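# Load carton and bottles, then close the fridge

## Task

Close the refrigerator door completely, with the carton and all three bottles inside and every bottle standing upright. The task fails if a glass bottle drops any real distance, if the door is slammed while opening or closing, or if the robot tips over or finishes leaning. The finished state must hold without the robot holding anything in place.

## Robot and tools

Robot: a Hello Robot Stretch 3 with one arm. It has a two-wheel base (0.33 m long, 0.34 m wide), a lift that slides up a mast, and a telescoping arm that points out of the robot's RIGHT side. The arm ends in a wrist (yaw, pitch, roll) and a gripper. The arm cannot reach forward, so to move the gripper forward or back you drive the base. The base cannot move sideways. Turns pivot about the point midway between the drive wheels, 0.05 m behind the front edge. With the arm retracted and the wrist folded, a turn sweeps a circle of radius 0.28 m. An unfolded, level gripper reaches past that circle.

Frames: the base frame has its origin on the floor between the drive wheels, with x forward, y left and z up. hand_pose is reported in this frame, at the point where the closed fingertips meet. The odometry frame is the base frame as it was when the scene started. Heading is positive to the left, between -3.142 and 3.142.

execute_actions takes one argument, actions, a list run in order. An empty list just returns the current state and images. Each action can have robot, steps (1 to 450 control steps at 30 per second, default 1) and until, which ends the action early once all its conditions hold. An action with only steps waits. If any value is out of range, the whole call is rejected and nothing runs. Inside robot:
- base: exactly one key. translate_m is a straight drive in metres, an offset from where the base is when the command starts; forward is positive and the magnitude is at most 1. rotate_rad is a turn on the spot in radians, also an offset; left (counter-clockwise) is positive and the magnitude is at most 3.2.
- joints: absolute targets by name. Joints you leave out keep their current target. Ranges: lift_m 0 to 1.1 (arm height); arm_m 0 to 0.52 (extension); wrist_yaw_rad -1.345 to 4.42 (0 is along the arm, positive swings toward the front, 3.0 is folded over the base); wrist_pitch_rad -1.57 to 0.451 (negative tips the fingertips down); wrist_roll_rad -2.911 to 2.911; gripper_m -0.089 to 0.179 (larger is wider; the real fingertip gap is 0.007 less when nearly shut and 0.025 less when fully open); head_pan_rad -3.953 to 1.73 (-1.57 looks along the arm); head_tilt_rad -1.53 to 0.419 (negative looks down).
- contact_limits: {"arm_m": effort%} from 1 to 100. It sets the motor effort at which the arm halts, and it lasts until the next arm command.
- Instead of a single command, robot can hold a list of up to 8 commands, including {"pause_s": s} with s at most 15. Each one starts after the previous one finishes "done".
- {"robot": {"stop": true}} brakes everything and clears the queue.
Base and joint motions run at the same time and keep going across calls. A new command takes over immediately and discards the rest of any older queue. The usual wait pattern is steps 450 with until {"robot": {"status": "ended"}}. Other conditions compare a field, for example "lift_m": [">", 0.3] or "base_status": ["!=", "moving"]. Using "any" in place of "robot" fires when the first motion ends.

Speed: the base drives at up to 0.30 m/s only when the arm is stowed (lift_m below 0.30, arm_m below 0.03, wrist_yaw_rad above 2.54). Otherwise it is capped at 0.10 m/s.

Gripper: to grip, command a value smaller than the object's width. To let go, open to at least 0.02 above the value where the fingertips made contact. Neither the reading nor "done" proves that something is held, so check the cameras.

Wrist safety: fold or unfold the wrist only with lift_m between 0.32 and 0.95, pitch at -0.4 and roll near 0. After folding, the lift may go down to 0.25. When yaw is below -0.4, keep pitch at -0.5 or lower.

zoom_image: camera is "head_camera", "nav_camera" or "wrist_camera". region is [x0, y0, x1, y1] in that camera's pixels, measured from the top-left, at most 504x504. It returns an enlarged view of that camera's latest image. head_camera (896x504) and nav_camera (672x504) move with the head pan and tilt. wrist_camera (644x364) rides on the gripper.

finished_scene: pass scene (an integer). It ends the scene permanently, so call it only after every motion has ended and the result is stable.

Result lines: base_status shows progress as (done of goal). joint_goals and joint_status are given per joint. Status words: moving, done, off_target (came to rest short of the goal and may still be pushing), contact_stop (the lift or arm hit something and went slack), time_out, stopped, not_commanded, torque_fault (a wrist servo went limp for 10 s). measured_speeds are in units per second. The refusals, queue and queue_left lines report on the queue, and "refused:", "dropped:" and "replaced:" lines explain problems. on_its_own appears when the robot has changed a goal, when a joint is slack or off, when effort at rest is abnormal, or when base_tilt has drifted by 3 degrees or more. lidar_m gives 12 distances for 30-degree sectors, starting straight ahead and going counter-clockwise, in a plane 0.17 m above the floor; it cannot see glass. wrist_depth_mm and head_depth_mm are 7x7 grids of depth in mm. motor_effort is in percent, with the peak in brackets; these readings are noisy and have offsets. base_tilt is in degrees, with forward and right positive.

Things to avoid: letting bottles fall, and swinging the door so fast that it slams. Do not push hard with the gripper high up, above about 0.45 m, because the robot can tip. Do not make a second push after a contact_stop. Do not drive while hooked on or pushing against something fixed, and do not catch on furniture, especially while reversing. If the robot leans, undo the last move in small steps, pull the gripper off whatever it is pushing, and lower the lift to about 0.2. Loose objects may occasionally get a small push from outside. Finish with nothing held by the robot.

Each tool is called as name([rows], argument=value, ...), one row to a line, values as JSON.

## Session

execute_actions(actions=[])

Scene clock: 0.00 s.
robot.base_odometry: x=+0.000 y=+0.000 heading=+0.000 (m, m, rad; robot's odometry frame)
robot.turned_by_wheels: +0.000 (rad since the last result)
robot.turned_by_imu: +0.000 (rad since the last result)
robot.base_tilt: forward=+1.2 right=+1.0 (deg)
robot.lidar_m: 3.29 2.01 2.57 2.17 1.70 1.68 1.45 1.19 1.17 1.28 1.90 3.06
robot.head_depth_mm: 1848 2402 3200 3153 3167 3137 2623 / 1864 2420 3408 3417 3379 3321 2610 / 1851 2556 3680 3685 3675 3529 2613 / 1863 2723 3976 3969 - 3763 2591 / 1870 2775 3722 3657 3647 3557 2605 / 1875 2788 3309 3270 3234 3240 2589 / 1891 2779 2954 2956 2987 2954 2560
robot.base_status: not_commanded
robot.joint_positions: lift_m=+0.506 arm_m=+0.003 wrist_yaw_rad=+2.860 wrist_pitch_rad=-0.447 wrist_roll_rad=-0.015 gripper_m=+0.037 head_pan_rad=+0.018 head_tilt_rad=+0.006
robot.joint_goals: lift_m=+0.506 arm_m=+0.003 wrist_yaw_rad=+2.860 wrist_pitch_rad=-0.447 wrist_roll_rad=-0.015 gripper_m=+0.037 head_pan_rad=+0.018 head_tilt_rad=+0.006
robot.joint_status: lift_m=not_commanded arm_m=not_commanded wrist_yaw_rad=not_commanded wrist_pitch_rad=not_commanded wrist_roll_rad=not_commanded gripper_m=not_commanded head_pan_rad=not_commanded head_tilt_rad=not_commanded
robot.measured_speeds: translate_m=+0.000 rotate_rad=+0.000 lift_m=+0.000 arm_m=+0.000 wrist_yaw_rad=+0.000 wrist_pitch_rad=+0.000 wrist_roll_rad=+0.000 head_pan_rad=+0.000 head_tilt_rad=+0.000
robot: refusals=0 queue=idle queue_left=0
robot.motor_effort: left_wheel=-1 right_wheel=+0 lift_m=+40 arm_m=+0 wrist_yaw_rad=+1 wrist_pitch_rad=+6 wrist_roll_rad=+0 gripper_m=+0 head_pan_rad=+0 head_tilt_rad=+2 (%)
robot.hand_pose: x=+0.0400 y=+0.0641 z=+0.5119 quat_wxyz=(+0.252, +0.699, +0.061, +0.666) (m; robot's base frame)
robot.wrist_depth_mm: - - - - - - - / - - - - - - - / - - - - - - - / - - - - - - - / 914 - 937 887 902 895 855 / 761 - - 737 725 745 727 / 673 648 653 659 650 641 637
pictures: head_camera (sideways: a quarter turn clockwise sets it upright), nav_camera (sideways: a quarter turn counterclockwise sets it upright), wrist_camera
camera_calibration (this result's frames):
head_camera: T_world_to_cam=[[0.0533338, -0.0187925, -0.9984, 1.31365], [-0.081052, 0.996442, -0.0230854, 0.0332873], [0.995282, 0.0821536, 0.0516209, -0.116452], [0, 0, 0, 1]] pos_world=[0.048539, 0.00108485, 1.31833]
nav_camera: T_world_to_cam=[[0.0464682, 0.00713626, 0.998894, -1.26127], [0.0274855, -0.999605, 0.00586272, 0.0456132], [0.998542, 0.0271827, -0.046646, 0.0118562], [0, 0, 0, 1]] pos_world=[0.0455165, 0.0542737, 1.26016]
wrist_camera: T_world_to_cam=[[0.958445, -0.285262, -0.00286558, -0.0199109], [-0.170424, -0.564491, -0.807654, 0.486242], [0.228775, 0.774581, -0.589649, 0.409467], [0, 0, 0, 1]] pos_world=[0.00827495, -0.0483655, 0.6341]
Images, in order (width x height): head_camera 896x504, nav_camera 672x504, wrist_camera 644x364.

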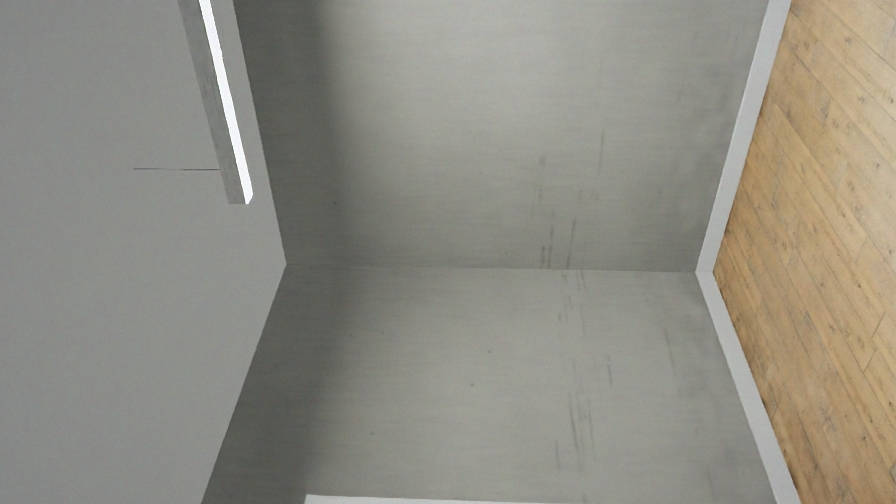

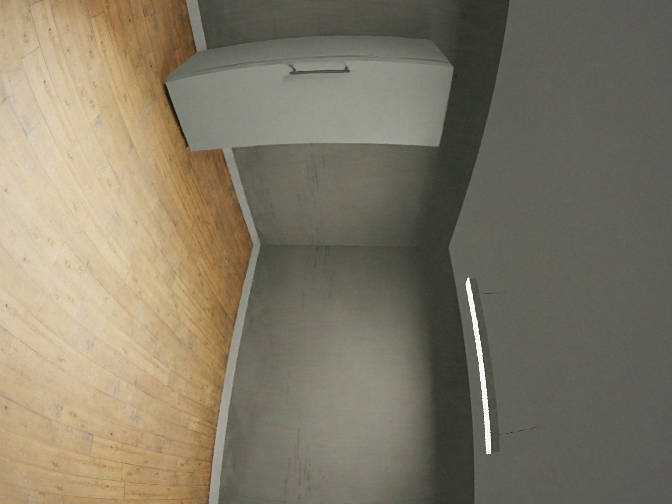

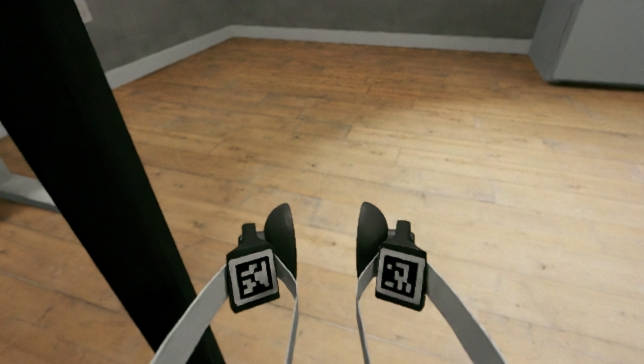

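execute_actions([
  {"robot":[{"joints":{"lift_m":0.27,"wrist_yaw_rad":3.0,"head_pan_rad":-1.0,"head_tilt_rad":-0.7},"base":{"rotate_rad":0.95}},{"base":{"translate_m":1.0}},{"base":{"translate_m":0.4}}],"steps":450,"until":{"robot":{"status":"ended"}}},
])

Scene clock: 11.27 s.
robot.base_odometry: x=+0.814 y=+1.139 heading=+0.950 (m, m, rad; robot's odometry frame)
robot.turned_by_wheels: +0.950 (rad since the last result)
robot.turned_by_imu: +0.979 (rad since the last result)
robot.base_tilt: forward=+1.2 right=+1.0 (deg)
robot.lidar_m: 1.17 1.22 1.70 1.66 1.53 2.40 2.57 2.70 3.19 3.10 0.81 0.90
robot.head_depth_mm: 2774 3085 2826 2123 1704 1426 1226 / 1032 1191 1450 1998 1710 1429 1234 / 854 957 1100 1283 1547 1442 1237 / 702 781 873 1027 1201 1372 1234 / 694 789 894 1030 1227 1405 1230 / 739 841 968 1144 1398 1447 1242 / 801 921 1073 1300 1600 1437 1236
robot.base_status: done (translate_m +0.4000 of +0.4000)
robot.joint_positions: lift_m=+0.271 arm_m=+0.003 wrist_yaw_rad=+2.998 wrist_pitch_rad=-0.448 wrist_roll_rad=-0.015 gripper_m=+0.037 head_pan_rad=-0.993 head_tilt_rad=-0.692
robot.joint_goals: lift_m=+0.270 arm_m=+0.003 wrist_yaw_rad=+3.000 wrist_pitch_rad=-0.448 wrist_roll_rad=-0.015 gripper_m=+0.037 head_pan_rad=-1.000 head_tilt_rad=-0.700
robot.joint_status: lift_m=done arm_m=not_commanded wrist_yaw_rad=done wrist_pitch_rad=not_commanded wrist_roll_rad=not_commanded gripper_m=not_commanded head_pan_rad=done head_tilt_rad=done
robot.measured_speeds: translate_m=+0.000 rotate_rad=+0.000 lift_m=+0.000 arm_m=+0.000 wrist_yaw_rad=+0.000 wrist_pitch_rad=+0.000 wrist_roll_rad=+0.000 head_pan_rad=+0.000 head_tilt_rad=+0.000
robot: refusals=0 queue=done queue_left=0
robot.motor_effort: left_wheel=-4(13) right_wheel=+2(7) lift_m=+21(40) arm_m=+0(0) wrist_yaw_rad=+3(5) wrist_pitch_rad=+6(6) wrist_roll_rad=+0(0) gripper_m=+0(0) head_pan_rad=-3(26) head_tilt_rad=-5(53) (%)
robot.hand_pose: x=+0.0104 y=+0.0705 z=+0.2765 quat_wxyz=(+0.206, +0.693, +0.109, +0.682) (m; robot's base frame)
robot.wrist_depth_mm: - - - - - - - / - - - - - - - / 910 - 868 877 841 841 820 / 688 680 683 666 656 655 656 / 573 569 - 559 562 542 553 / 475 493 - - 458 465 453 / - - - - 406 400 398
pictures: head_camera (sideways: a quarter turn clockwise sets it upright), nav_camera (sideways: a quarter turn counterclockwise sets it upright), wrist_camera
camera_calibration (this result's frames):
head_camera: T_world_to_cam=[[-0.344367, 0.492216, -0.799459, 1.05623], [0.801249, 0.59789, 0.0229749, -0.0320603], [0.489297, -0.632654, -0.600281, 0.735079], [0, 0, 0, 1]] pos_world=[0.0297455, -0.0356725, 1.2864]
nav_camera: T_world_to_cam=[[0.374978, -0.563772, 0.735903, -0.920072], [-0.831583, -0.555398, -0.00175591, 0.0607741], [0.409709, -0.611306, -0.677085, 0.835867], [0, 0, 0, 1]] pos_world=[0.0530832, 0.0260141, 1.24314]
wrist_camera: T_world_to_cam=[[0.98846, -0.151453, -0.00286022, -0.000175161], [-0.0916667, -0.583018, -0.807272, 0.294998], [0.120596, 0.798218, -0.590173, 0.272126], [0, 0, 0, 1]] pos_world=[-0.00560283, -0.0452538, 0.398745]
Images, in order (width x height): head_camera 896x504, nav_camera 672x504, wrist_camera 644x364.

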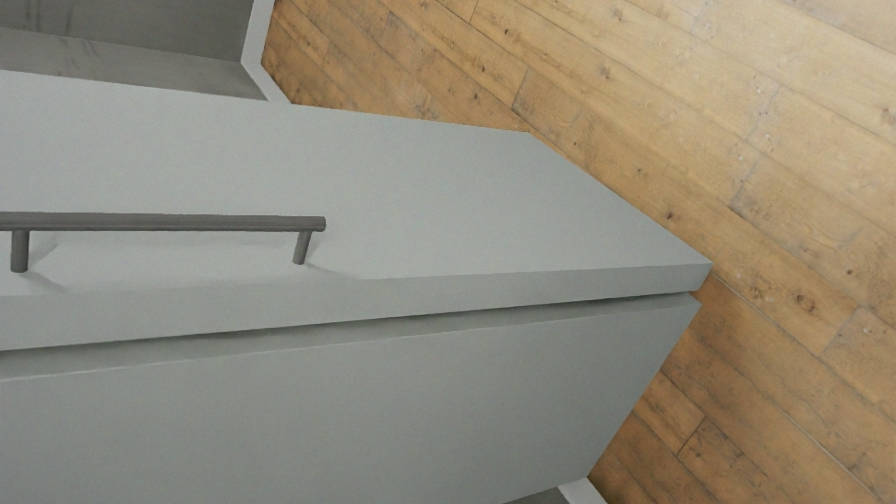

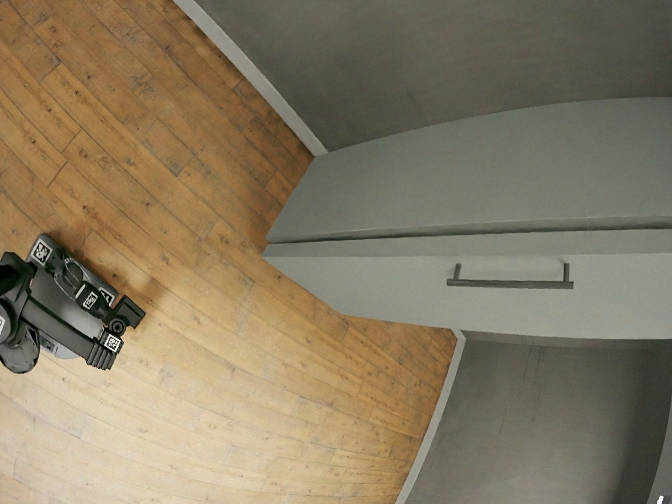

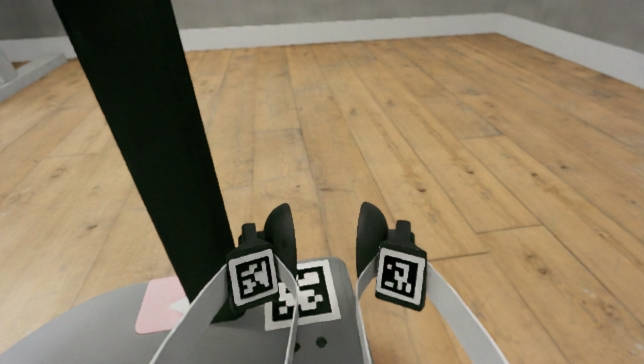

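execute_actions([
  {"robot":[{"base":{"rotate_rad":-0.15}},{"base":{"translate_m":0.63},"joints":{"head_pan_rad":-1.5,"head_tilt_rad":-0.9}},{"joints":{"lift_m":0.34,"wrist_pitch_rad":-0.4}},{"joints":{"wrist_yaw_rad":0,"gripper_m":0.11}},{"joints":{"wrist_pitch_rad":0}}],"steps":450,"until":{"robot":{"status":"ended"}}},
])

Scene clock: 21.40 s.
robot.base_odometry: x=+1.253 y=+1.591 heading=+0.800 (m, m, rad; robot's odometry frame)
robot.turned_by_wheels: -0.150 (rad since the last result)
robot.turned_by_imu: -0.145 (rad since the last result)
robot.base_tilt: forward=+1.2 right=+1.1 (deg)
robot.lidar_m: 0.55 0.55 0.69 1.45 1.76 2.03 3.19 3.24 3.26 0.54 0.55 0.59
robot.head_depth_mm: 2713 2428 2015 1706 1461 1275 1142 / 479 578 1927 1703 1467 1290 1159 / 486 561 648 791 1015 1265 - / 482 558 660 782 999 1247 1149 / 463 533 627 758 958 1246 1156 / 463 532 625 752 953 1233 1159 / 462 531 621 750 950 1236 1158
robot.base_status: done (translate_m +0.6300 of +0.6300)
robot.joint_positions: lift_m=+0.339 arm_m=+0.003 wrist_yaw_rad=+0.003 wrist_pitch_rad=-0.023 wrist_roll_rad=-0.015 gripper_m=+0.110 head_pan_rad=-1.493 head_tilt_rad=-0.888
robot.joint_goals: lift_m=+0.340 arm_m=+0.003 wrist_yaw_rad=+0.000 wrist_pitch_rad=+0.000 wrist_roll_rad=-0.015 gripper_m=+0.110 head_pan_rad=-1.500 head_tilt_rad=-0.900
robot.joint_status: lift_m=done arm_m=not_commanded wrist_yaw_rad=done wrist_pitch_rad=done wrist_roll_rad=not_commanded gripper_m=done head_pan_rad=done head_tilt_rad=done
robot.measured_speeds: translate_m=+0.000 rotate_rad=+0.000 lift_m=+0.000 arm_m=+0.000 wrist_yaw_rad=+0.000 wrist_pitch_rad=+0.000 wrist_roll_rad=+0.000 head_pan_rad=+0.000 head_tilt_rad=+0.000
robot: refusals=0 queue=done queue_left=0
robot.motor_effort: left_wheel=+3(15) right_wheel=-1(5) lift_m=+55(56) arm_m=+0(0) wrist_yaw_rad=-3(4) wrist_pitch_rad=+9(9) wrist_roll_rad=+0(0) gripper_m=-1(80) head_pan_rad=-3(23) head_tilt_rad=-8(30) (%)
robot.hand_pose: x=-0.0206 y=-0.4034 z=+0.4482 quat_wxyz=(+0.713, +0.010, -0.701, -0.007) (m; robot's base frame)
robot.wrist_depth_mm: 255 262 307 282 - - - / 262 271 300 288 - - - / 270 277 290 301 - - - / 278 284 299 311 - - - / 285 298 340 322 - - - / 296 302 323 336 975 - 938 / 303 318 330 350 754 736 743
pictures: head_camera (sideways: a quarter turn clockwise sets it upright), nav_camera (sideways: a quarter turn counterclockwise sets it upright), wrist_camera
camera_calibration (this result's frames):
head_camera: T_world_to_cam=[[-0.0773619, 0.741409, -0.666579, 0.881414], [0.990266, 0.134733, 0.0349302, -0.0487703], [0.115708, -0.657388, -0.744616, 0.925093], [0, 0, 0, 1]] pos_world=[0.00944275, -0.0387726, 1.27807]
nav_camera: T_world_to_cam=[[0.0688334, -0.805009, 0.589256, -0.727116], [-0.996109, -0.0880417, -0.00391818, 0.064592], [0.0550333, -0.586693, -0.807937, 1.0082], [0, 0, 0, 1]] pos_world=[0.0589063, 0.0118534, 1.24327]
wrist_camera: T_world_to_cam=[[-0.999979, 0.00269474, -0.0058999, -0.0182702], [0.0063269, 0.204907, -0.978761, 0.551183], [-0.00142857, -0.978778, -0.20492, -0.136591], [0, 0, 0, 1]] pos_world=[-0.0219522, -0.246584, 0.511378]
Images, in order (width x height): head_camera 896x504, nav_camera 672x504, wrist_camera 644x364.

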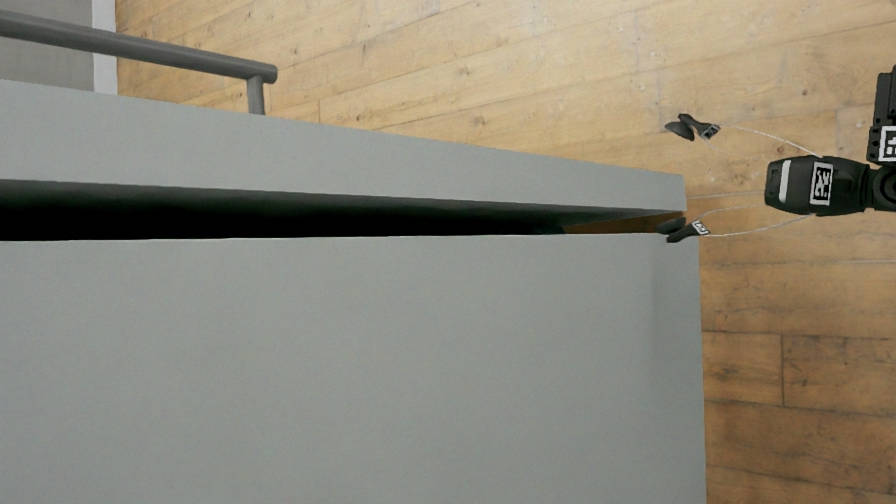

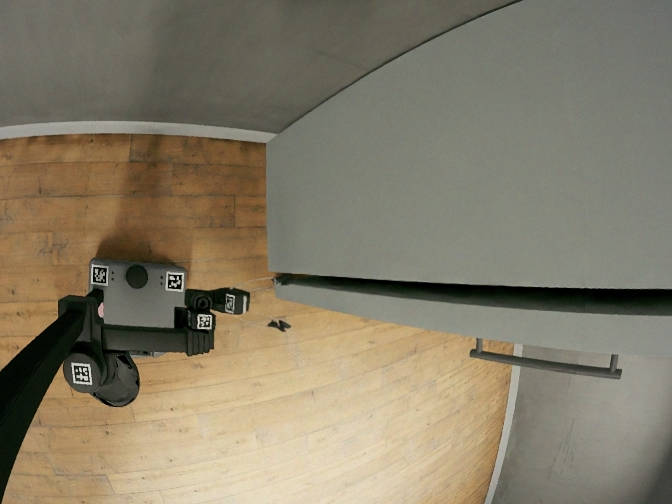

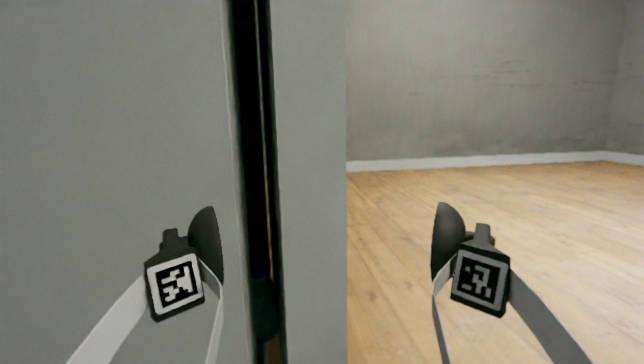

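execute_actions([
  {"robot":[{"joints":{"arm_m":0.19},"contact_limits":{"arm_m":15}},{"base":{"translate_m":-0.15},"joints":{"arm_m":0.21}}],"steps":450,"until":{"robot":{"status":"ended"}}},
])

Scene clock: 29.70 s.
robot.base_odometry: x=+1.149 y=+1.483 heading=+0.800 (m, m, rad; robot's odometry frame)
robot.turned_by_wheels: +0.000 (rad since the last result)
robot.turned_by_imu: +0.001 (rad since the last result)
robot.base_tilt: forward=+1.2 right=+1.0 (deg)
robot.lidar_m: 0.70 0.70 0.88 1.73 1.74 1.89 3.03 3.10 3.28 0.59 0.58 0.71
robot.head_depth_mm: 2788 2547 2022 1702 1463 1280 1141 / 534 648 1970 1700 1474 1322 1147 / 528 604 704 852 1088 1242 1146 / 659 769 914 1143 1415 1290 1144 / 904 1094 1276 1485 1261 1271 1157 / 929 1058 682 798 989 1254 1154 / 488 552 646 780 987 1255 1158
robot.base_status: done (translate_m -0.1500 of -0.1500)
robot.joint_positions: lift_m=+0.339 arm_m=+0.210 wrist_yaw_rad=+0.003 wrist_pitch_rad=-0.022 wrist_roll_rad=-0.015 gripper_m=+0.110 head_pan_rad=-1.493 head_tilt_rad=-0.889
robot.joint_goals: lift_m=+0.340 arm_m=+0.210 wrist_yaw_rad=+0.000 wrist_pitch_rad=+0.000 wrist_roll_rad=-0.015 gripper_m=+0.110 head_pan_rad=-1.500 head_tilt_rad=-0.900
robot.joint_status: lift_m=done arm_m=done wrist_yaw_rad=done wrist_pitch_rad=done wrist_roll_rad=not_commanded gripper_m=done head_pan_rad=done head_tilt_rad=done
robot.measured_speeds: translate_m=+0.000 rotate_rad=+0.000 lift_m=+0.000 arm_m=+0.000 wrist_yaw_rad=+0.000 wrist_pitch_rad=+0.000 wrist_roll_rad=+0.000 head_pan_rad=+0.000 head_tilt_rad=+0.000
robot: refusals=0 queue=done queue_left=0
robot.motor_effort: left_wheel=+3(7) right_wheel=-1(12) lift_m=+55(55) arm_m=+4(7) wrist_yaw_rad=-2(18) wrist_pitch_rad=+8(9) wrist_roll_rad=+0(0) gripper_m=+1(5) head_pan_rad=-2(3) head_tilt_rad=-7(8) (%)
robot.hand_pose: x=-0.0207 y=-0.6104 z=+0.4485 quat_wxyz=(+0.713, +0.009, -0.701, -0.007) (m; robot's base frame)
robot.wrist_depth_mm: 548 557 130 140 - - - / 545 580 135 144 - - - / 574 593 145 149 - - - / 584 622 160 153 - - - / 389 548 146 159 - - - / 376 486 158 165 998 - 948 / 353 568 215 170 759 755 761
pictures: head_camera (sideways: a quarter turn clockwise sets it upright), nav_camera (sideways: a quarter turn counterclockwise sets it upright), wrist_camera
camera_calibration (this result's frames):
head_camera: T_world_to_cam=[[-0.0773668, 0.741473, -0.666507, 0.881321], [0.990266, 0.13473, 0.0349357, -0.0487775], [0.115702, -0.657317, -0.74468, 0.925176], [0, 0, 0, 1]] pos_world=[0.00944257, -0.0387703, 1.27807]
nav_camera: T_world_to_cam=[[0.0688378, -0.805066, 0.589178, -0.727015], [-0.996109, -0.0880414, -0.00391921, 0.0645933], [0.0550273, -0.586616, -0.807994, 1.00827], [0, 0, 0, 1]] pos_world=[0.0589058, 0.011859, 1.24327]
wrist_camera: T_world_to_cam=[[-0.999978, 0.00294852, -0.00590751, -0.0176188], [0.0063842, 0.203656, -0.979022, 0.593277], [-0.00168357, -0.979038, -0.203671, -0.339876], [0, 0, 0, 1]] pos_world=[-0.0219782, -0.453524, 0.511504]
Images, in order (width x height): head_camera 896x504, nav_camera 672x504, wrist_camera 644x364.

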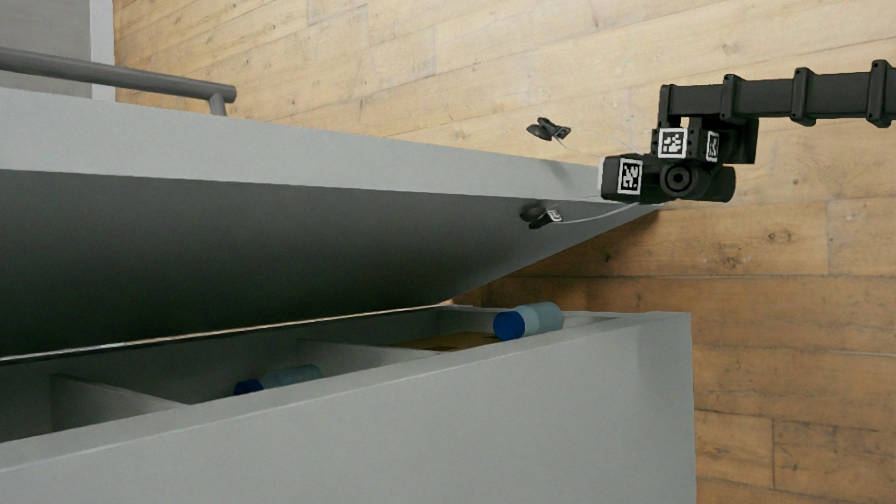

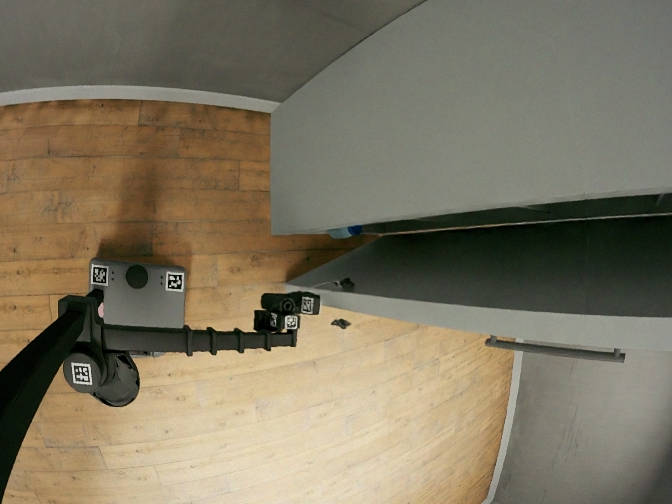

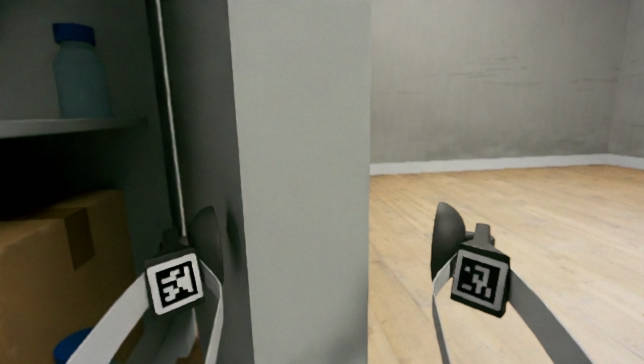

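execute_actions([
  {"robot":[{"joints":{"arm_m":0.25,"gripper_m":0.15},"base":{"translate_m":-0.08}},{"joints":{"arm_m":0.3},"base":{"translate_m":-0.09}},{"joints":{"arm_m":0.15}},{"joints":{"gripper_m":0},"base":{"translate_m":0.13}},{"joints":{"arm_m":0.4}},{"joints":{"arm_m":0.52},"base":{"translate_m":-0.1}},{"base":{"translate_m":-0.13},"joints":{"head_pan_rad":-1.1}}],"steps":450,"until":{"robot":{"status":"ended"}}},
  {"steps":300,"until":{"robot":{"status":"ended"}}},
])

Scene clock: 46.27 s.
robot.base_odometry: x=+0.961 y=+1.289 heading=+0.800 (m, m, rad; robot's odometry frame)
robot.turned_by_wheels: +0.000 (rad since the last result)
robot.turned_by_imu: +0.003 (rad since the last result)
robot.base_tilt: forward=+1.2 right=+1.0 (deg)
robot.lidar_m: 0.97 0.97 1.22 1.69 1.71 1.69 2.78 2.83 3.33 1.17 0.72 0.75
robot.head_depth_mm: 1016 1146 1335 1570 1458 1284 1157 / 1055 1203 1397 1631 1472 1289 1149 / 1104 1270 1490 1665 1466 1281 1149 / 1091 1251 1437 1604 1476 1295 1144 / 966 1291 1231 1181 1381 1295 1146 / 662 740 844 1038 1376 1300 1154 / 622 733 884 1119 1437 1303 1155
robot.base_status: done (translate_m -0.1300 of -0.1300)
robot.joint_positions: lift_m=+0.339 arm_m=+0.520 wrist_yaw_rad=+0.001 wrist_pitch_rad=-0.022 wrist_roll_rad=-0.015 gripper_m=+0.000 head_pan_rad=-1.107 head_tilt_rad=-0.889
robot.joint_goals: lift_m=+0.340 arm_m=+0.520 wrist_yaw_rad=+0.000 wrist_pitch_rad=+0.000 wrist_roll_rad=-0.015 gripper_m=+0.000 head_pan_rad=-1.100 head_tilt_rad=-0.900
robot.joint_status: lift_m=done arm_m=done wrist_yaw_rad=done wrist_pitch_rad=done wrist_roll_rad=not_commanded gripper_m=done head_pan_rad=done head_tilt_rad=done
robot.measured_speeds: translate_m=+0.000 rotate_rad=+0.000 lift_m=+0.000 arm_m=+0.000 wrist_yaw_rad=+0.000 wrist_pitch_rad=+0.000 wrist_roll_rad=+0.000 head_pan_rad=+0.000 head_tilt_rad=+0.000
robot: refusals=0 queue=done queue_left=0
robot.motor_effort: left_wheel=+3(11) right_wheel=-1(8) lift_m=+55(54) arm_m=+4(13) wrist_yaw_rad=-1(11) wrist_pitch_rad=+9(10) wrist_roll_rad=+0(0) gripper_m=-2(83) head_pan_rad=+2(21) head_tilt_rad=-7(7) (%)
robot.hand_pose: x=-0.0212 y=-0.9204 z=+0.4484 quat_wxyz=(+0.713, +0.009, -0.701, -0.008) (m; robot's base frame)
robot.wrist_depth_mm: 348 361 371 382 - - - / 363 370 380 402 - - - / 374 382 393 411 - - - / 386 400 408 423 - - - / 402 411 422 - - - - / 405 421 432 - - 982 950 / 421 435 459 472 756 755 733
pictures: head_camera (sideways: a quarter turn clockwise sets it upright), nav_camera (sideways: a quarter turn counterclockwise sets it upright), wrist_camera
camera_calibration (this result's frames):
head_camera: T_world_to_cam=[[-0.35125, 0.658009, -0.666068, 0.88242], [0.866504, 0.497944, 0.0349697, -0.0480667], [0.354675, -0.564868, -0.745071, 0.924227], [0, 0, 0, 1]] pos_world=[0.0237998, -0.03464, 1.27805]
nav_camera: T_world_to_cam=[[0.367293, -0.720087, 0.588702, -0.728215], [-0.889501, -0.456915, -0.00392549, 0.0639512], [0.271814, -0.52221, -0.808341, 1.0074], [0, 0, 0, 1]] pos_world=[0.0505287, 0.0309146, 1.24327]
wrist_camera: T_world_to_cam=[[-0.999971, 0.00478389, -0.005905, -0.0154858], [0.00675701, 0.204062, -0.978935, 0.656646], [-0.00347813, -0.978946, -0.204088, -0.64313], [0, 0, 0, 1]] pos_world=[-0.0221592, -0.763512, 0.511467]
Images, in order (width x height): head_camera 896x504, nav_camera 672x504, wrist_camera 644x364.

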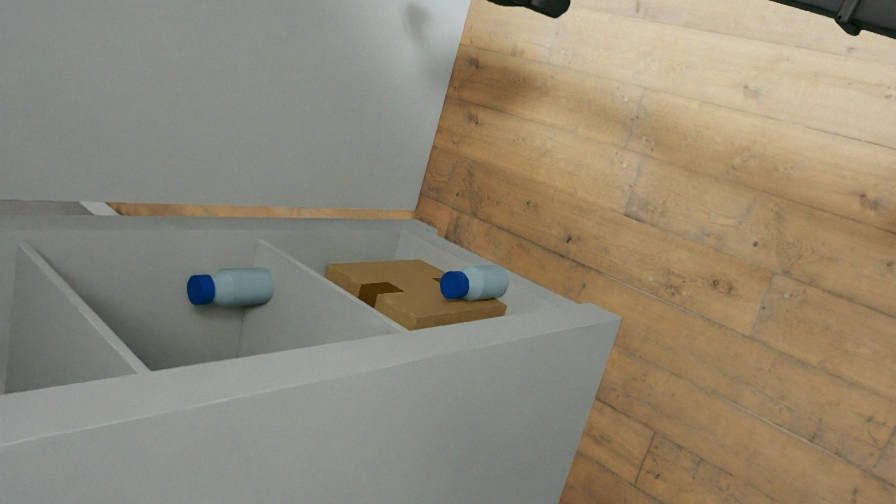

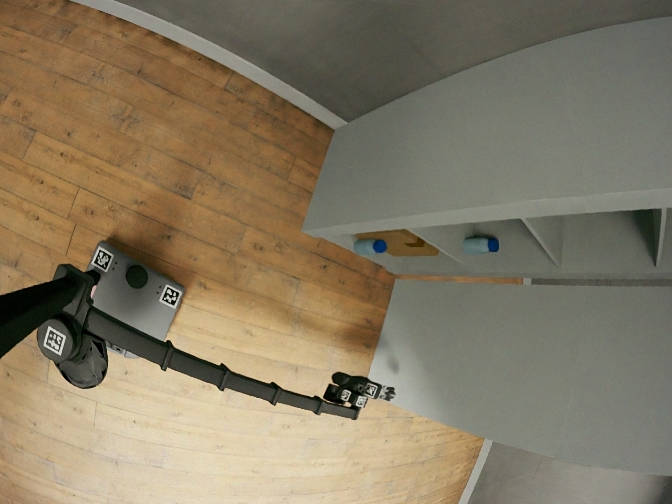

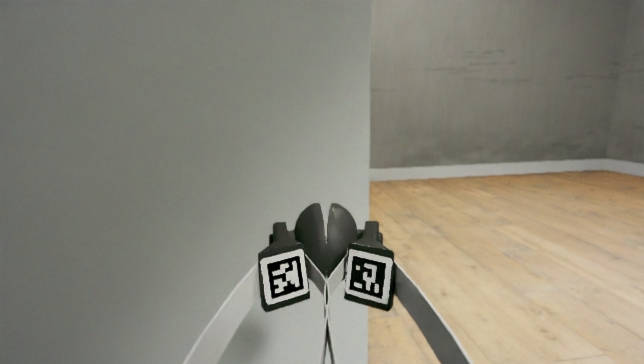

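execute_actions([
  {"robot":[{"joints":{"arm_m":0,"gripper_m":0.15,"lift_m":0.1,"wrist_pitch_rad":-0.1},"base":{"translate_m":-0.06}},{"base":{"rotate_rad":1.48},"joints":{"head_pan_rad":-1.6}},{"base":{"translate_m":-0.7}}],"steps":450,"until":{"robot":{"status":"ended"}}},
  {"steps":300,"until":{"robot":{"status":"ended"}}},
])

Scene clock: 62.70 s.
robot.base_odometry: x=+1.375 y=+0.715 heading=+2.280 (m, m, rad; robot's odometry frame)
robot.turned_by_wheels: +1.480 (rad since the last result)
robot.turned_by_imu: +1.504 (rad since the last result)
robot.base_tilt: forward=+1.2 right=+1.0 (deg)
robot.lidar_m: 2.36 2.13 2.82 2.59 2.60 2.70 0.48 0.48 0.58 0.61 0.62 1.40
robot.head_depth_mm: 820 759 957 1038 1218 1251 1141 / 903 759 1169 1067 1319 1276 1143 / 908 738 1216 1071 1240 1291 1161 / 908 741 1202 1051 1248 1295 1146 / 894 719 1194 1028 1214 1274 1152 / 876 639 712 861 1448 1301 1154 / 514 592 1314 1602 1492 1303 1152
robot.base_status: done (translate_m -0.7000 of -0.7000)
robot.joint_positions: lift_m=+0.101 arm_m=+0.003 wrist_yaw_rad=+0.001 wrist_pitch_rad=-0.118 wrist_roll_rad=-0.015 gripper_m=+0.150 head_pan_rad=-1.593 head_tilt_rad=-0.889
robot.joint_goals: lift_m=+0.100 arm_m=+0.000 wrist_yaw_rad=+0.000 wrist_pitch_rad=-0.100 wrist_roll_rad=-0.015 gripper_m=+0.150 head_pan_rad=-1.600 head_tilt_rad=-0.900
robot.joint_status: lift_m=done arm_m=done wrist_yaw_rad=done wrist_pitch_rad=done wrist_roll_rad=not_commanded gripper_m=done head_pan_rad=done head_tilt_rad=done
robot.measured_speeds: translate_m=+0.000 rotate_rad=+0.000 lift_m=+0.000 arm_m=+0.000 wrist_yaw_rad=+0.000 wrist_pitch_rad=+0.000 wrist_roll_rad=+0.000 head_pan_rad=+0.000 head_tilt_rad=+0.000
robot: refusals=0 queue=done queue_left=0
robot.motor_effort: left_wheel=-3(11) right_wheel=+2(5) lift_m=+21(55) arm_m=-3(4) wrist_yaw_rad=-1(1) wrist_pitch_rad=+7(8) wrist_roll_rad=+0(0) gripper_m=+0(81) head_pan_rad=-2(22) head_tilt_rad=-7(7) (%)
robot.hand_pose: x=-0.0212 y=-0.3996 z=+0.1851 quat_wxyz=(+0.711, +0.043, -0.700, -0.041) (m; robot's base frame)
robot.wrist_depth_mm: 734 316 702 393 417 466 389 / 761 326 704 409 444 477 392 / 807 343 659 378 469 484 400 / 807 361 466 410 456 481 402 / 617 380 396 424 465 503 407 / 458 - 422 442 434 - 426 / 359 356 355 351 349 342 339
pictures: head_camera (sideways: a quarter turn clockwise sets it upright), nav_camera (sideways: a quarter turn counterclockwise sets it upright), wrist_camera
camera_calibration (this result's frames):
head_camera: T_world_to_cam=[[-0.00312887, 0.745884, -0.666068, 0.880296], [0.998761, 0.0354173, 0.0349697, -0.0488735], [0.0496737, -0.665133, -0.745071, 0.926087], [0, 0, 0, 1]] pos_world=[0.00556507, -0.0388964, 1.27805]
nav_camera: T_world_to_cam=[[-0.01169, -0.808266, 0.588702, -0.725904], [-0.999925, 0.0116029, -0.00392549, 0.0646248], [-0.00365779, -0.588704, -0.808341, 1.00908], [0, 0, 0, 1]] pos_world=[0.0598251, 0.00657555, 1.24327]
wrist_camera: T_world_to_cam=[[-0.999971, 0.00539834, -0.00530786, -0.0194208], [0.00667086, 0.296768, -0.954926, 0.325257], [-0.00357981, -0.954934, -0.296795, -0.160294], [0, 0, 0, 1]] pos_world=[-0.0221638, -0.249492, 0.262919]
Images, in order (width x height): head_camera 896x504, nav_camera 672x504, wrist_camera 644x364.

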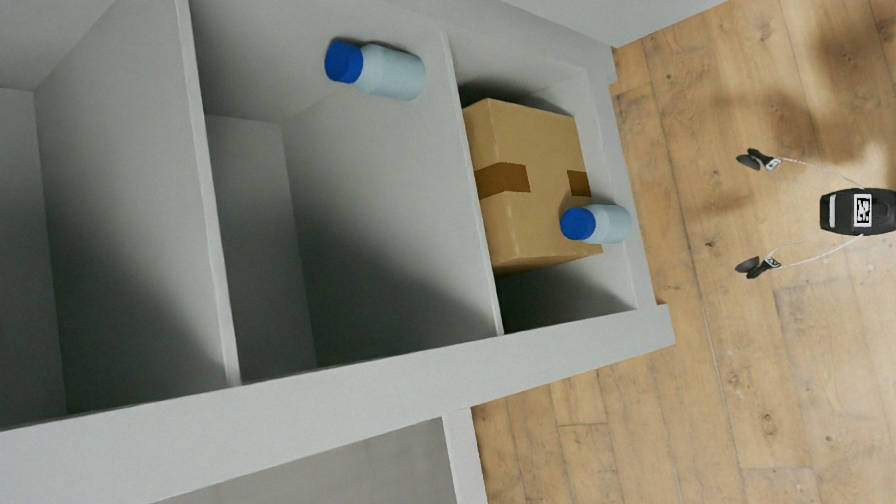

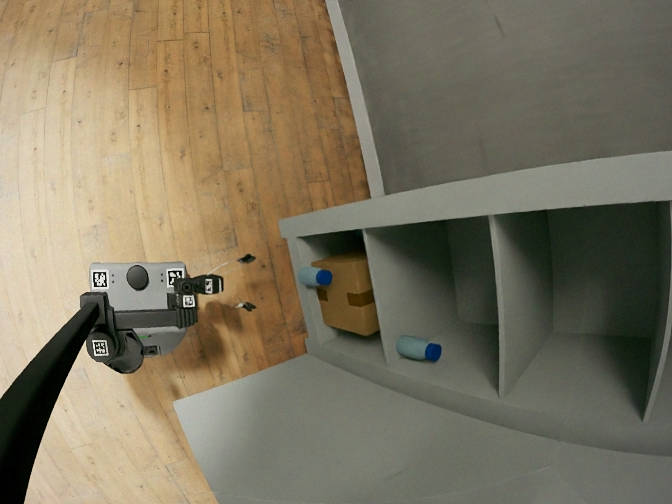

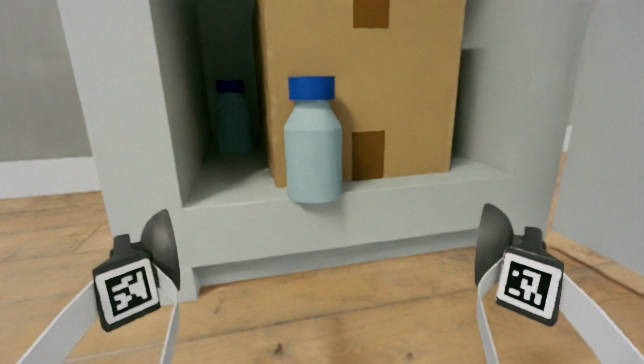

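execute_actions([
  {"robot":{"joints":{"arm_m":0.245},"base":{"translate_m":0.01}},"steps":450,"until":{"robot":{"status":"ended"}}},
])

Scene clock: 65.63 s.
robot.base_odometry: x=+1.368 y=+0.723 heading=+2.280 (m, m, rad; robot's odometry frame)
robot.turned_by_wheels: +0.000 (rad since the last result)
robot.turned_by_imu: +0.001 (rad since the last result)
robot.base_tilt: forward=+1.2 right=+1.0 (deg)
robot.lidar_m: 2.36 2.13 2.80 2.59 2.60 2.72 0.49 0.50 0.59 0.61 0.61 1.39
robot.head_depth_mm: 823 756 965 1038 1240 1256 1139 / 902 763 1178 1091 1324 1284 1139 / 905 734 1217 1072 1235 1339 1135 / 911 738 1215 1046 1258 1292 1152 / 890 718 1203 1002 1174 1273 1149 / 847 620 705 868 1463 1293 1152 / 512 602 1343 1602 1488 1303 1160
robot.base_status: done (translate_m +0.0100 of +0.0100)
robot.joint_positions: lift_m=+0.101 arm_m=+0.245 wrist_yaw_rad=+0.001 wrist_pitch_rad=-0.118 wrist_roll_rad=-0.015 gripper_m=+0.150 head_pan_rad=-1.593 head_tilt_rad=-0.889
robot.joint_goals: lift_m=+0.100 arm_m=+0.245 wrist_yaw_rad=+0.000 wrist_pitch_rad=-0.100 wrist_roll_rad=-0.015 gripper_m=+0.150 head_pan_rad=-1.600 head_tilt_rad=-0.900
robot.joint_status: lift_m=done arm_m=done wrist_yaw_rad=done wrist_pitch_rad=done wrist_roll_rad=not_commanded gripper_m=done head_pan_rad=done head_tilt_rad=done
robot.measured_speeds: translate_m=+0.000 rotate_rad=+0.000 lift_m=+0.000 arm_m=+0.000 wrist_yaw_rad=+0.000 wrist_pitch_rad=+0.000 wrist_roll_rad=+0.000 head_pan_rad=+0.000 head_tilt_rad=+0.000
robot: refusals=0 queue=done queue_left=0
robot.motor_effort: left_wheel=-3(4) right_wheel=+2(5) lift_m=+21(21) arm_m=+4(4) wrist_yaw_rad=-1(1) wrist_pitch_rad=+7(7) wrist_roll_rad=+0(0) gripper_m=+0(0) head_pan_rad=-2(2) head_tilt_rad=-7(8) (%)
robot.hand_pose: x=-0.0212 y=-0.6414 z=+0.1851 quat_wxyz=(+0.711, +0.043, -0.700, -0.041) (m; robot's base frame)
robot.wrist_depth_mm: 232 422 166 172 184 197 211 / 224 395 174 123 193 206 223 / 220 380 184 130 202 218 239 / 214 362 394 135 214 230 286 / 213 293 274 133 227 241 276 / 205 - 219 142 215 - 232 / - 185 183 149 196 211 233
pictures: head_camera (sideways: a quarter turn clockwise sets it upright), nav_camera (sideways: a quarter turn counterclockwise sets it upright), wrist_camera
camera_calibration (this result's frames):
head_camera: T_world_to_cam=[[-0.00309632, 0.745884, -0.666068, 0.880296], [0.998762, 0.0353737, 0.0349697, -0.0488735], [0.0496446, -0.665135, -0.745071, 0.926088], [0, 0, 0, 1]] pos_world=[0.00556337, -0.0388964, 1.27805]
nav_camera: T_world_to_cam=[[-0.0117253, -0.808265, 0.588702, -0.725903], [-0.999924, 0.0116465, -0.00392549, 0.0646248], [-0.00368347, -0.588704, -0.808341, 1.00908], [0, 0, 0, 1]] pos_world=[0.0598254, 0.00657322, 1.24327]
wrist_camera: T_world_to_cam=[[-0.999971, 0.00539818, -0.00530761, -0.0181159], [0.00667057, 0.296768, -0.954926, 0.397001], [-0.00357973, -0.954934, -0.296795, -0.391151], [0, 0, 0, 1]] pos_world=[-0.0221638, -0.491243, 0.262919]
Images, in order (width x height): head_camera 896x504, nav_camera 672x504, wrist_camera 644x364.

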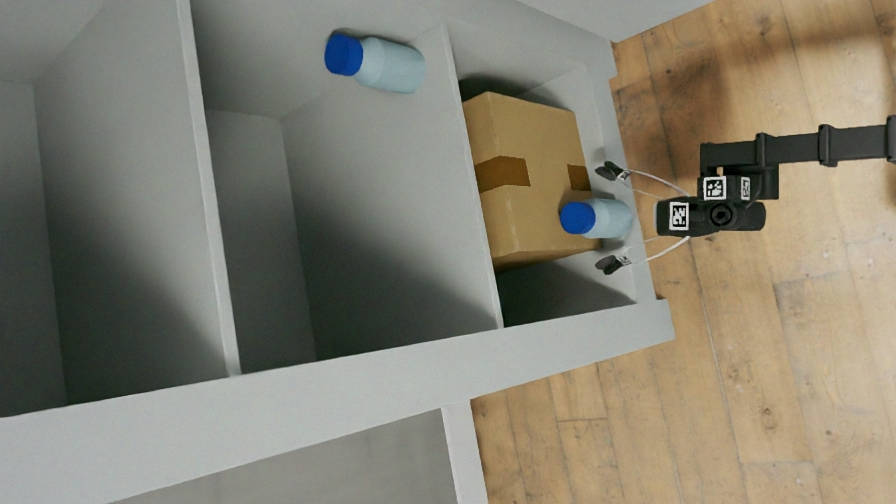

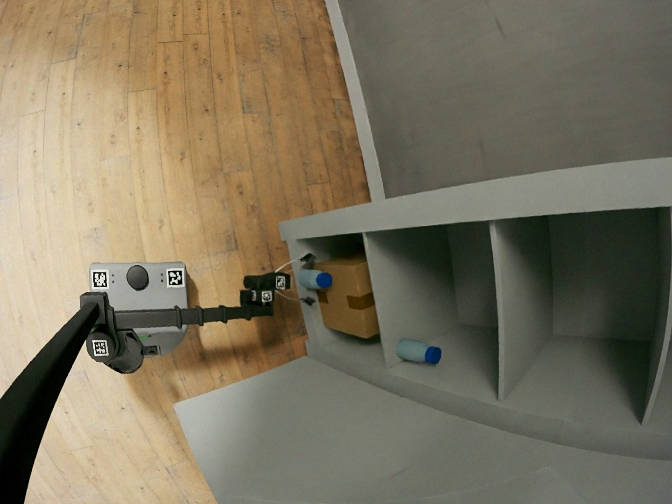

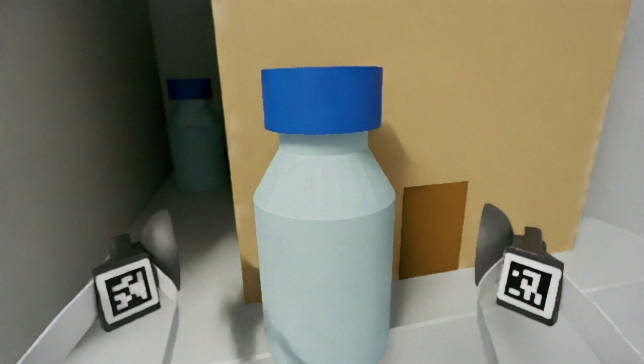

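execute_actions([
  {"robot":[{"joints":{"lift_m":0.09}},{"joints":{"gripper_m":0.0}},{"joints":{"lift_m":0.11}},{"joints":{"arm_m":0.17}},{"joints":{"lift_m":0.545}},{"joints":{"arm_m":0.37}},{"joints":{"lift_m":0.5}}],"steps":450,"until":{"robot":{"status":"ended"}}},
  {"steps":300,"until":{"robot":{"status":"ended"}}},
])

Scene clock: 78.93 s.
robot.base_odometry: x=+1.368 y=+0.723 heading=+2.280 (m, m, rad; robot's odometry frame)
robot.turned_by_wheels: +0.000 (rad since the last result)
robot.turned_by_imu: +0.003 (rad since the last result)
robot.base_tilt: forward=+1.2 right=+1.1 (deg)
robot.lidar_m: 2.35 2.12 2.79 2.59 2.59 2.72 0.49 0.50 0.59 0.61 0.61 1.39
robot.head_depth_mm: 824 759 965 1039 1243 1264 1138 / 903 761 1176 1064 1340 - 1139 / 907 736 1219 1058 1282 1279 1149 / 909 741 1207 1025 1277 1287 1147 / 891 718 1195 1002 1173 1274 1154 / 847 620 703 867 1466 1302 1151 / 512 602 1343 1601 1489 1307 1159
robot.base_status: done (translate_m +0.0100 of +0.0100)
robot.joint_positions: lift_m=+0.500 arm_m=+0.370 wrist_yaw_rad=+0.001 wrist_pitch_rad=-0.168 wrist_roll_rad=-0.015 gripper_m=+0.013 head_pan_rad=-1.593 head_tilt_rad=-0.889
robot.joint_goals: lift_m=+0.500 arm_m=+0.370 wrist_yaw_rad=+0.000 wrist_pitch_rad=-0.100 wrist_roll_rad=-0.015 gripper_m=+0.012 head_pan_rad=-1.600 head_tilt_rad=-0.900
robot.joint_status: lift_m=done arm_m=done wrist_yaw_rad=done wrist_pitch_rad=done wrist_roll_rad=not_commanded gripper_m=done head_pan_rad=done head_tilt_rad=done
robot.measured_speeds: translate_m=+0.000 rotate_rad=+0.000 lift_m=+0.000 arm_m=+0.000 wrist_yaw_rad=+0.000 wrist_pitch_rad=+0.000 wrist_roll_rad=+0.000 head_pan_rad=+0.000 head_tilt_rad=+0.000
robot: refusals=0 queue=done queue_left=0
robot.on_its_own: gripper_m is held at +0.012, not at your +0.000, by its stall guard, which is not easing now
robot.motor_effort: left_wheel=-3(3) right_wheel=+2(2) lift_m=+26(62) arm_m=+4(5) wrist_yaw_rad=-1(1) wrist_pitch_rad=+26(26) wrist_roll_rad=+0(0) gripper_m=-19(98) head_pan_rad=-2(2) head_tilt_rad=-7(8) (%)
robot.hand_pose: x=-0.0212 y=-0.7633 z=+0.5725 quat_wxyz=(+0.710, +0.060, -0.699, -0.059) (m; robot's base frame)
robot.wrist_depth_mm: 285 375 394 411 451 373 279 / 277 393 413 124 473 383 283 / 270 409 436 135 495 394 289 / 261 392 383 130 374 370 293 / 253 296 295 134 148 283 264 / 221 228 205 141 156 219 208 / 184 184 181 148 174 179 177
pictures: head_camera (sideways: a quarter turn clockwise sets it upright), nav_camera (sideways: a quarter turn counterclockwise sets it upright), wrist_camera
camera_calibration (this result's frames):
head_camera: T_world_to_cam=[[-0.00309552, 0.745885, -0.666068, 0.880296], [0.998762, 0.0353726, 0.0349697, -0.0488735], [0.0496439, -0.665135, -0.745071, 0.926088], [0, 0, 0, 1]] pos_world=[0.00556333, -0.0388963, 1.27805]
nav_camera: T_world_to_cam=[[-0.0117262, -0.808265, 0.588702, -0.725903], [-0.999924, 0.0116476, -0.00392549, 0.0646248], [-0.0036841, -0.588703, -0.808341, 1.00908], [0, 0, 0, 1]] pos_world=[0.0598254, 0.00657317, 1.24327]
wrist_camera: T_world_to_cam=[[-0.999972, 0.00566244, -0.00497448, -0.0153957], [0.00661893, 0.344023, -0.938938, 0.830032], [-0.00360535, -0.938944, -0.34405, -0.353416], [0, 0, 0, 1]] pos_world=[-0.0221634, -0.617301, 0.657679]
Images, in order (width x height): head_camera 896x504, nav_camera 672x504, wrist_camera 644x364.

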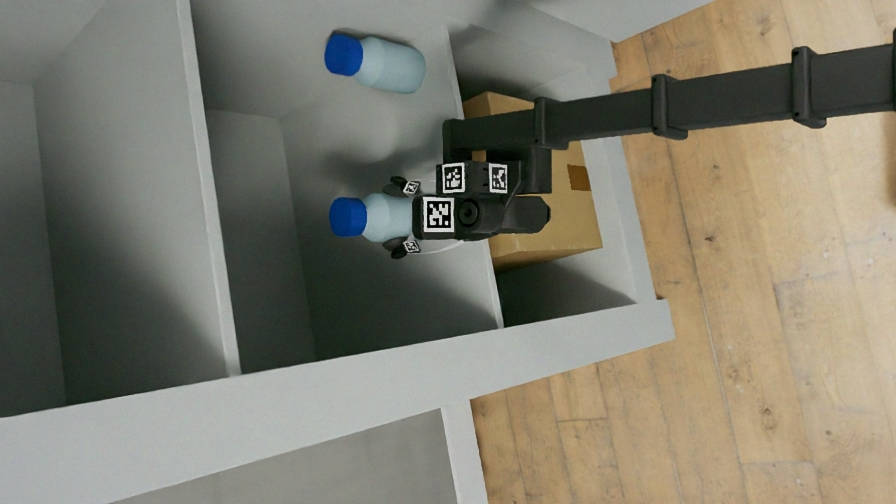

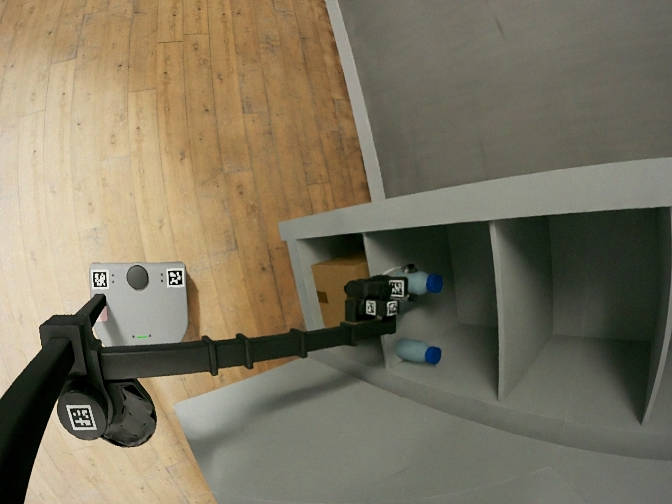

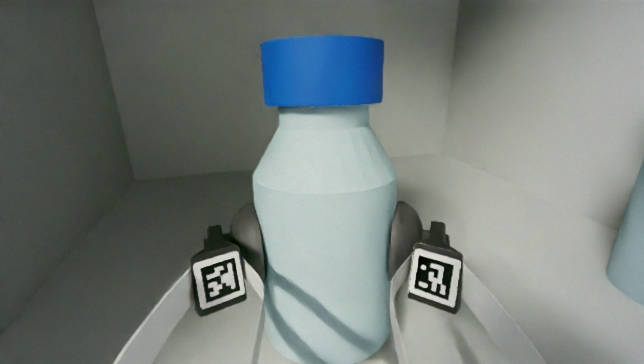

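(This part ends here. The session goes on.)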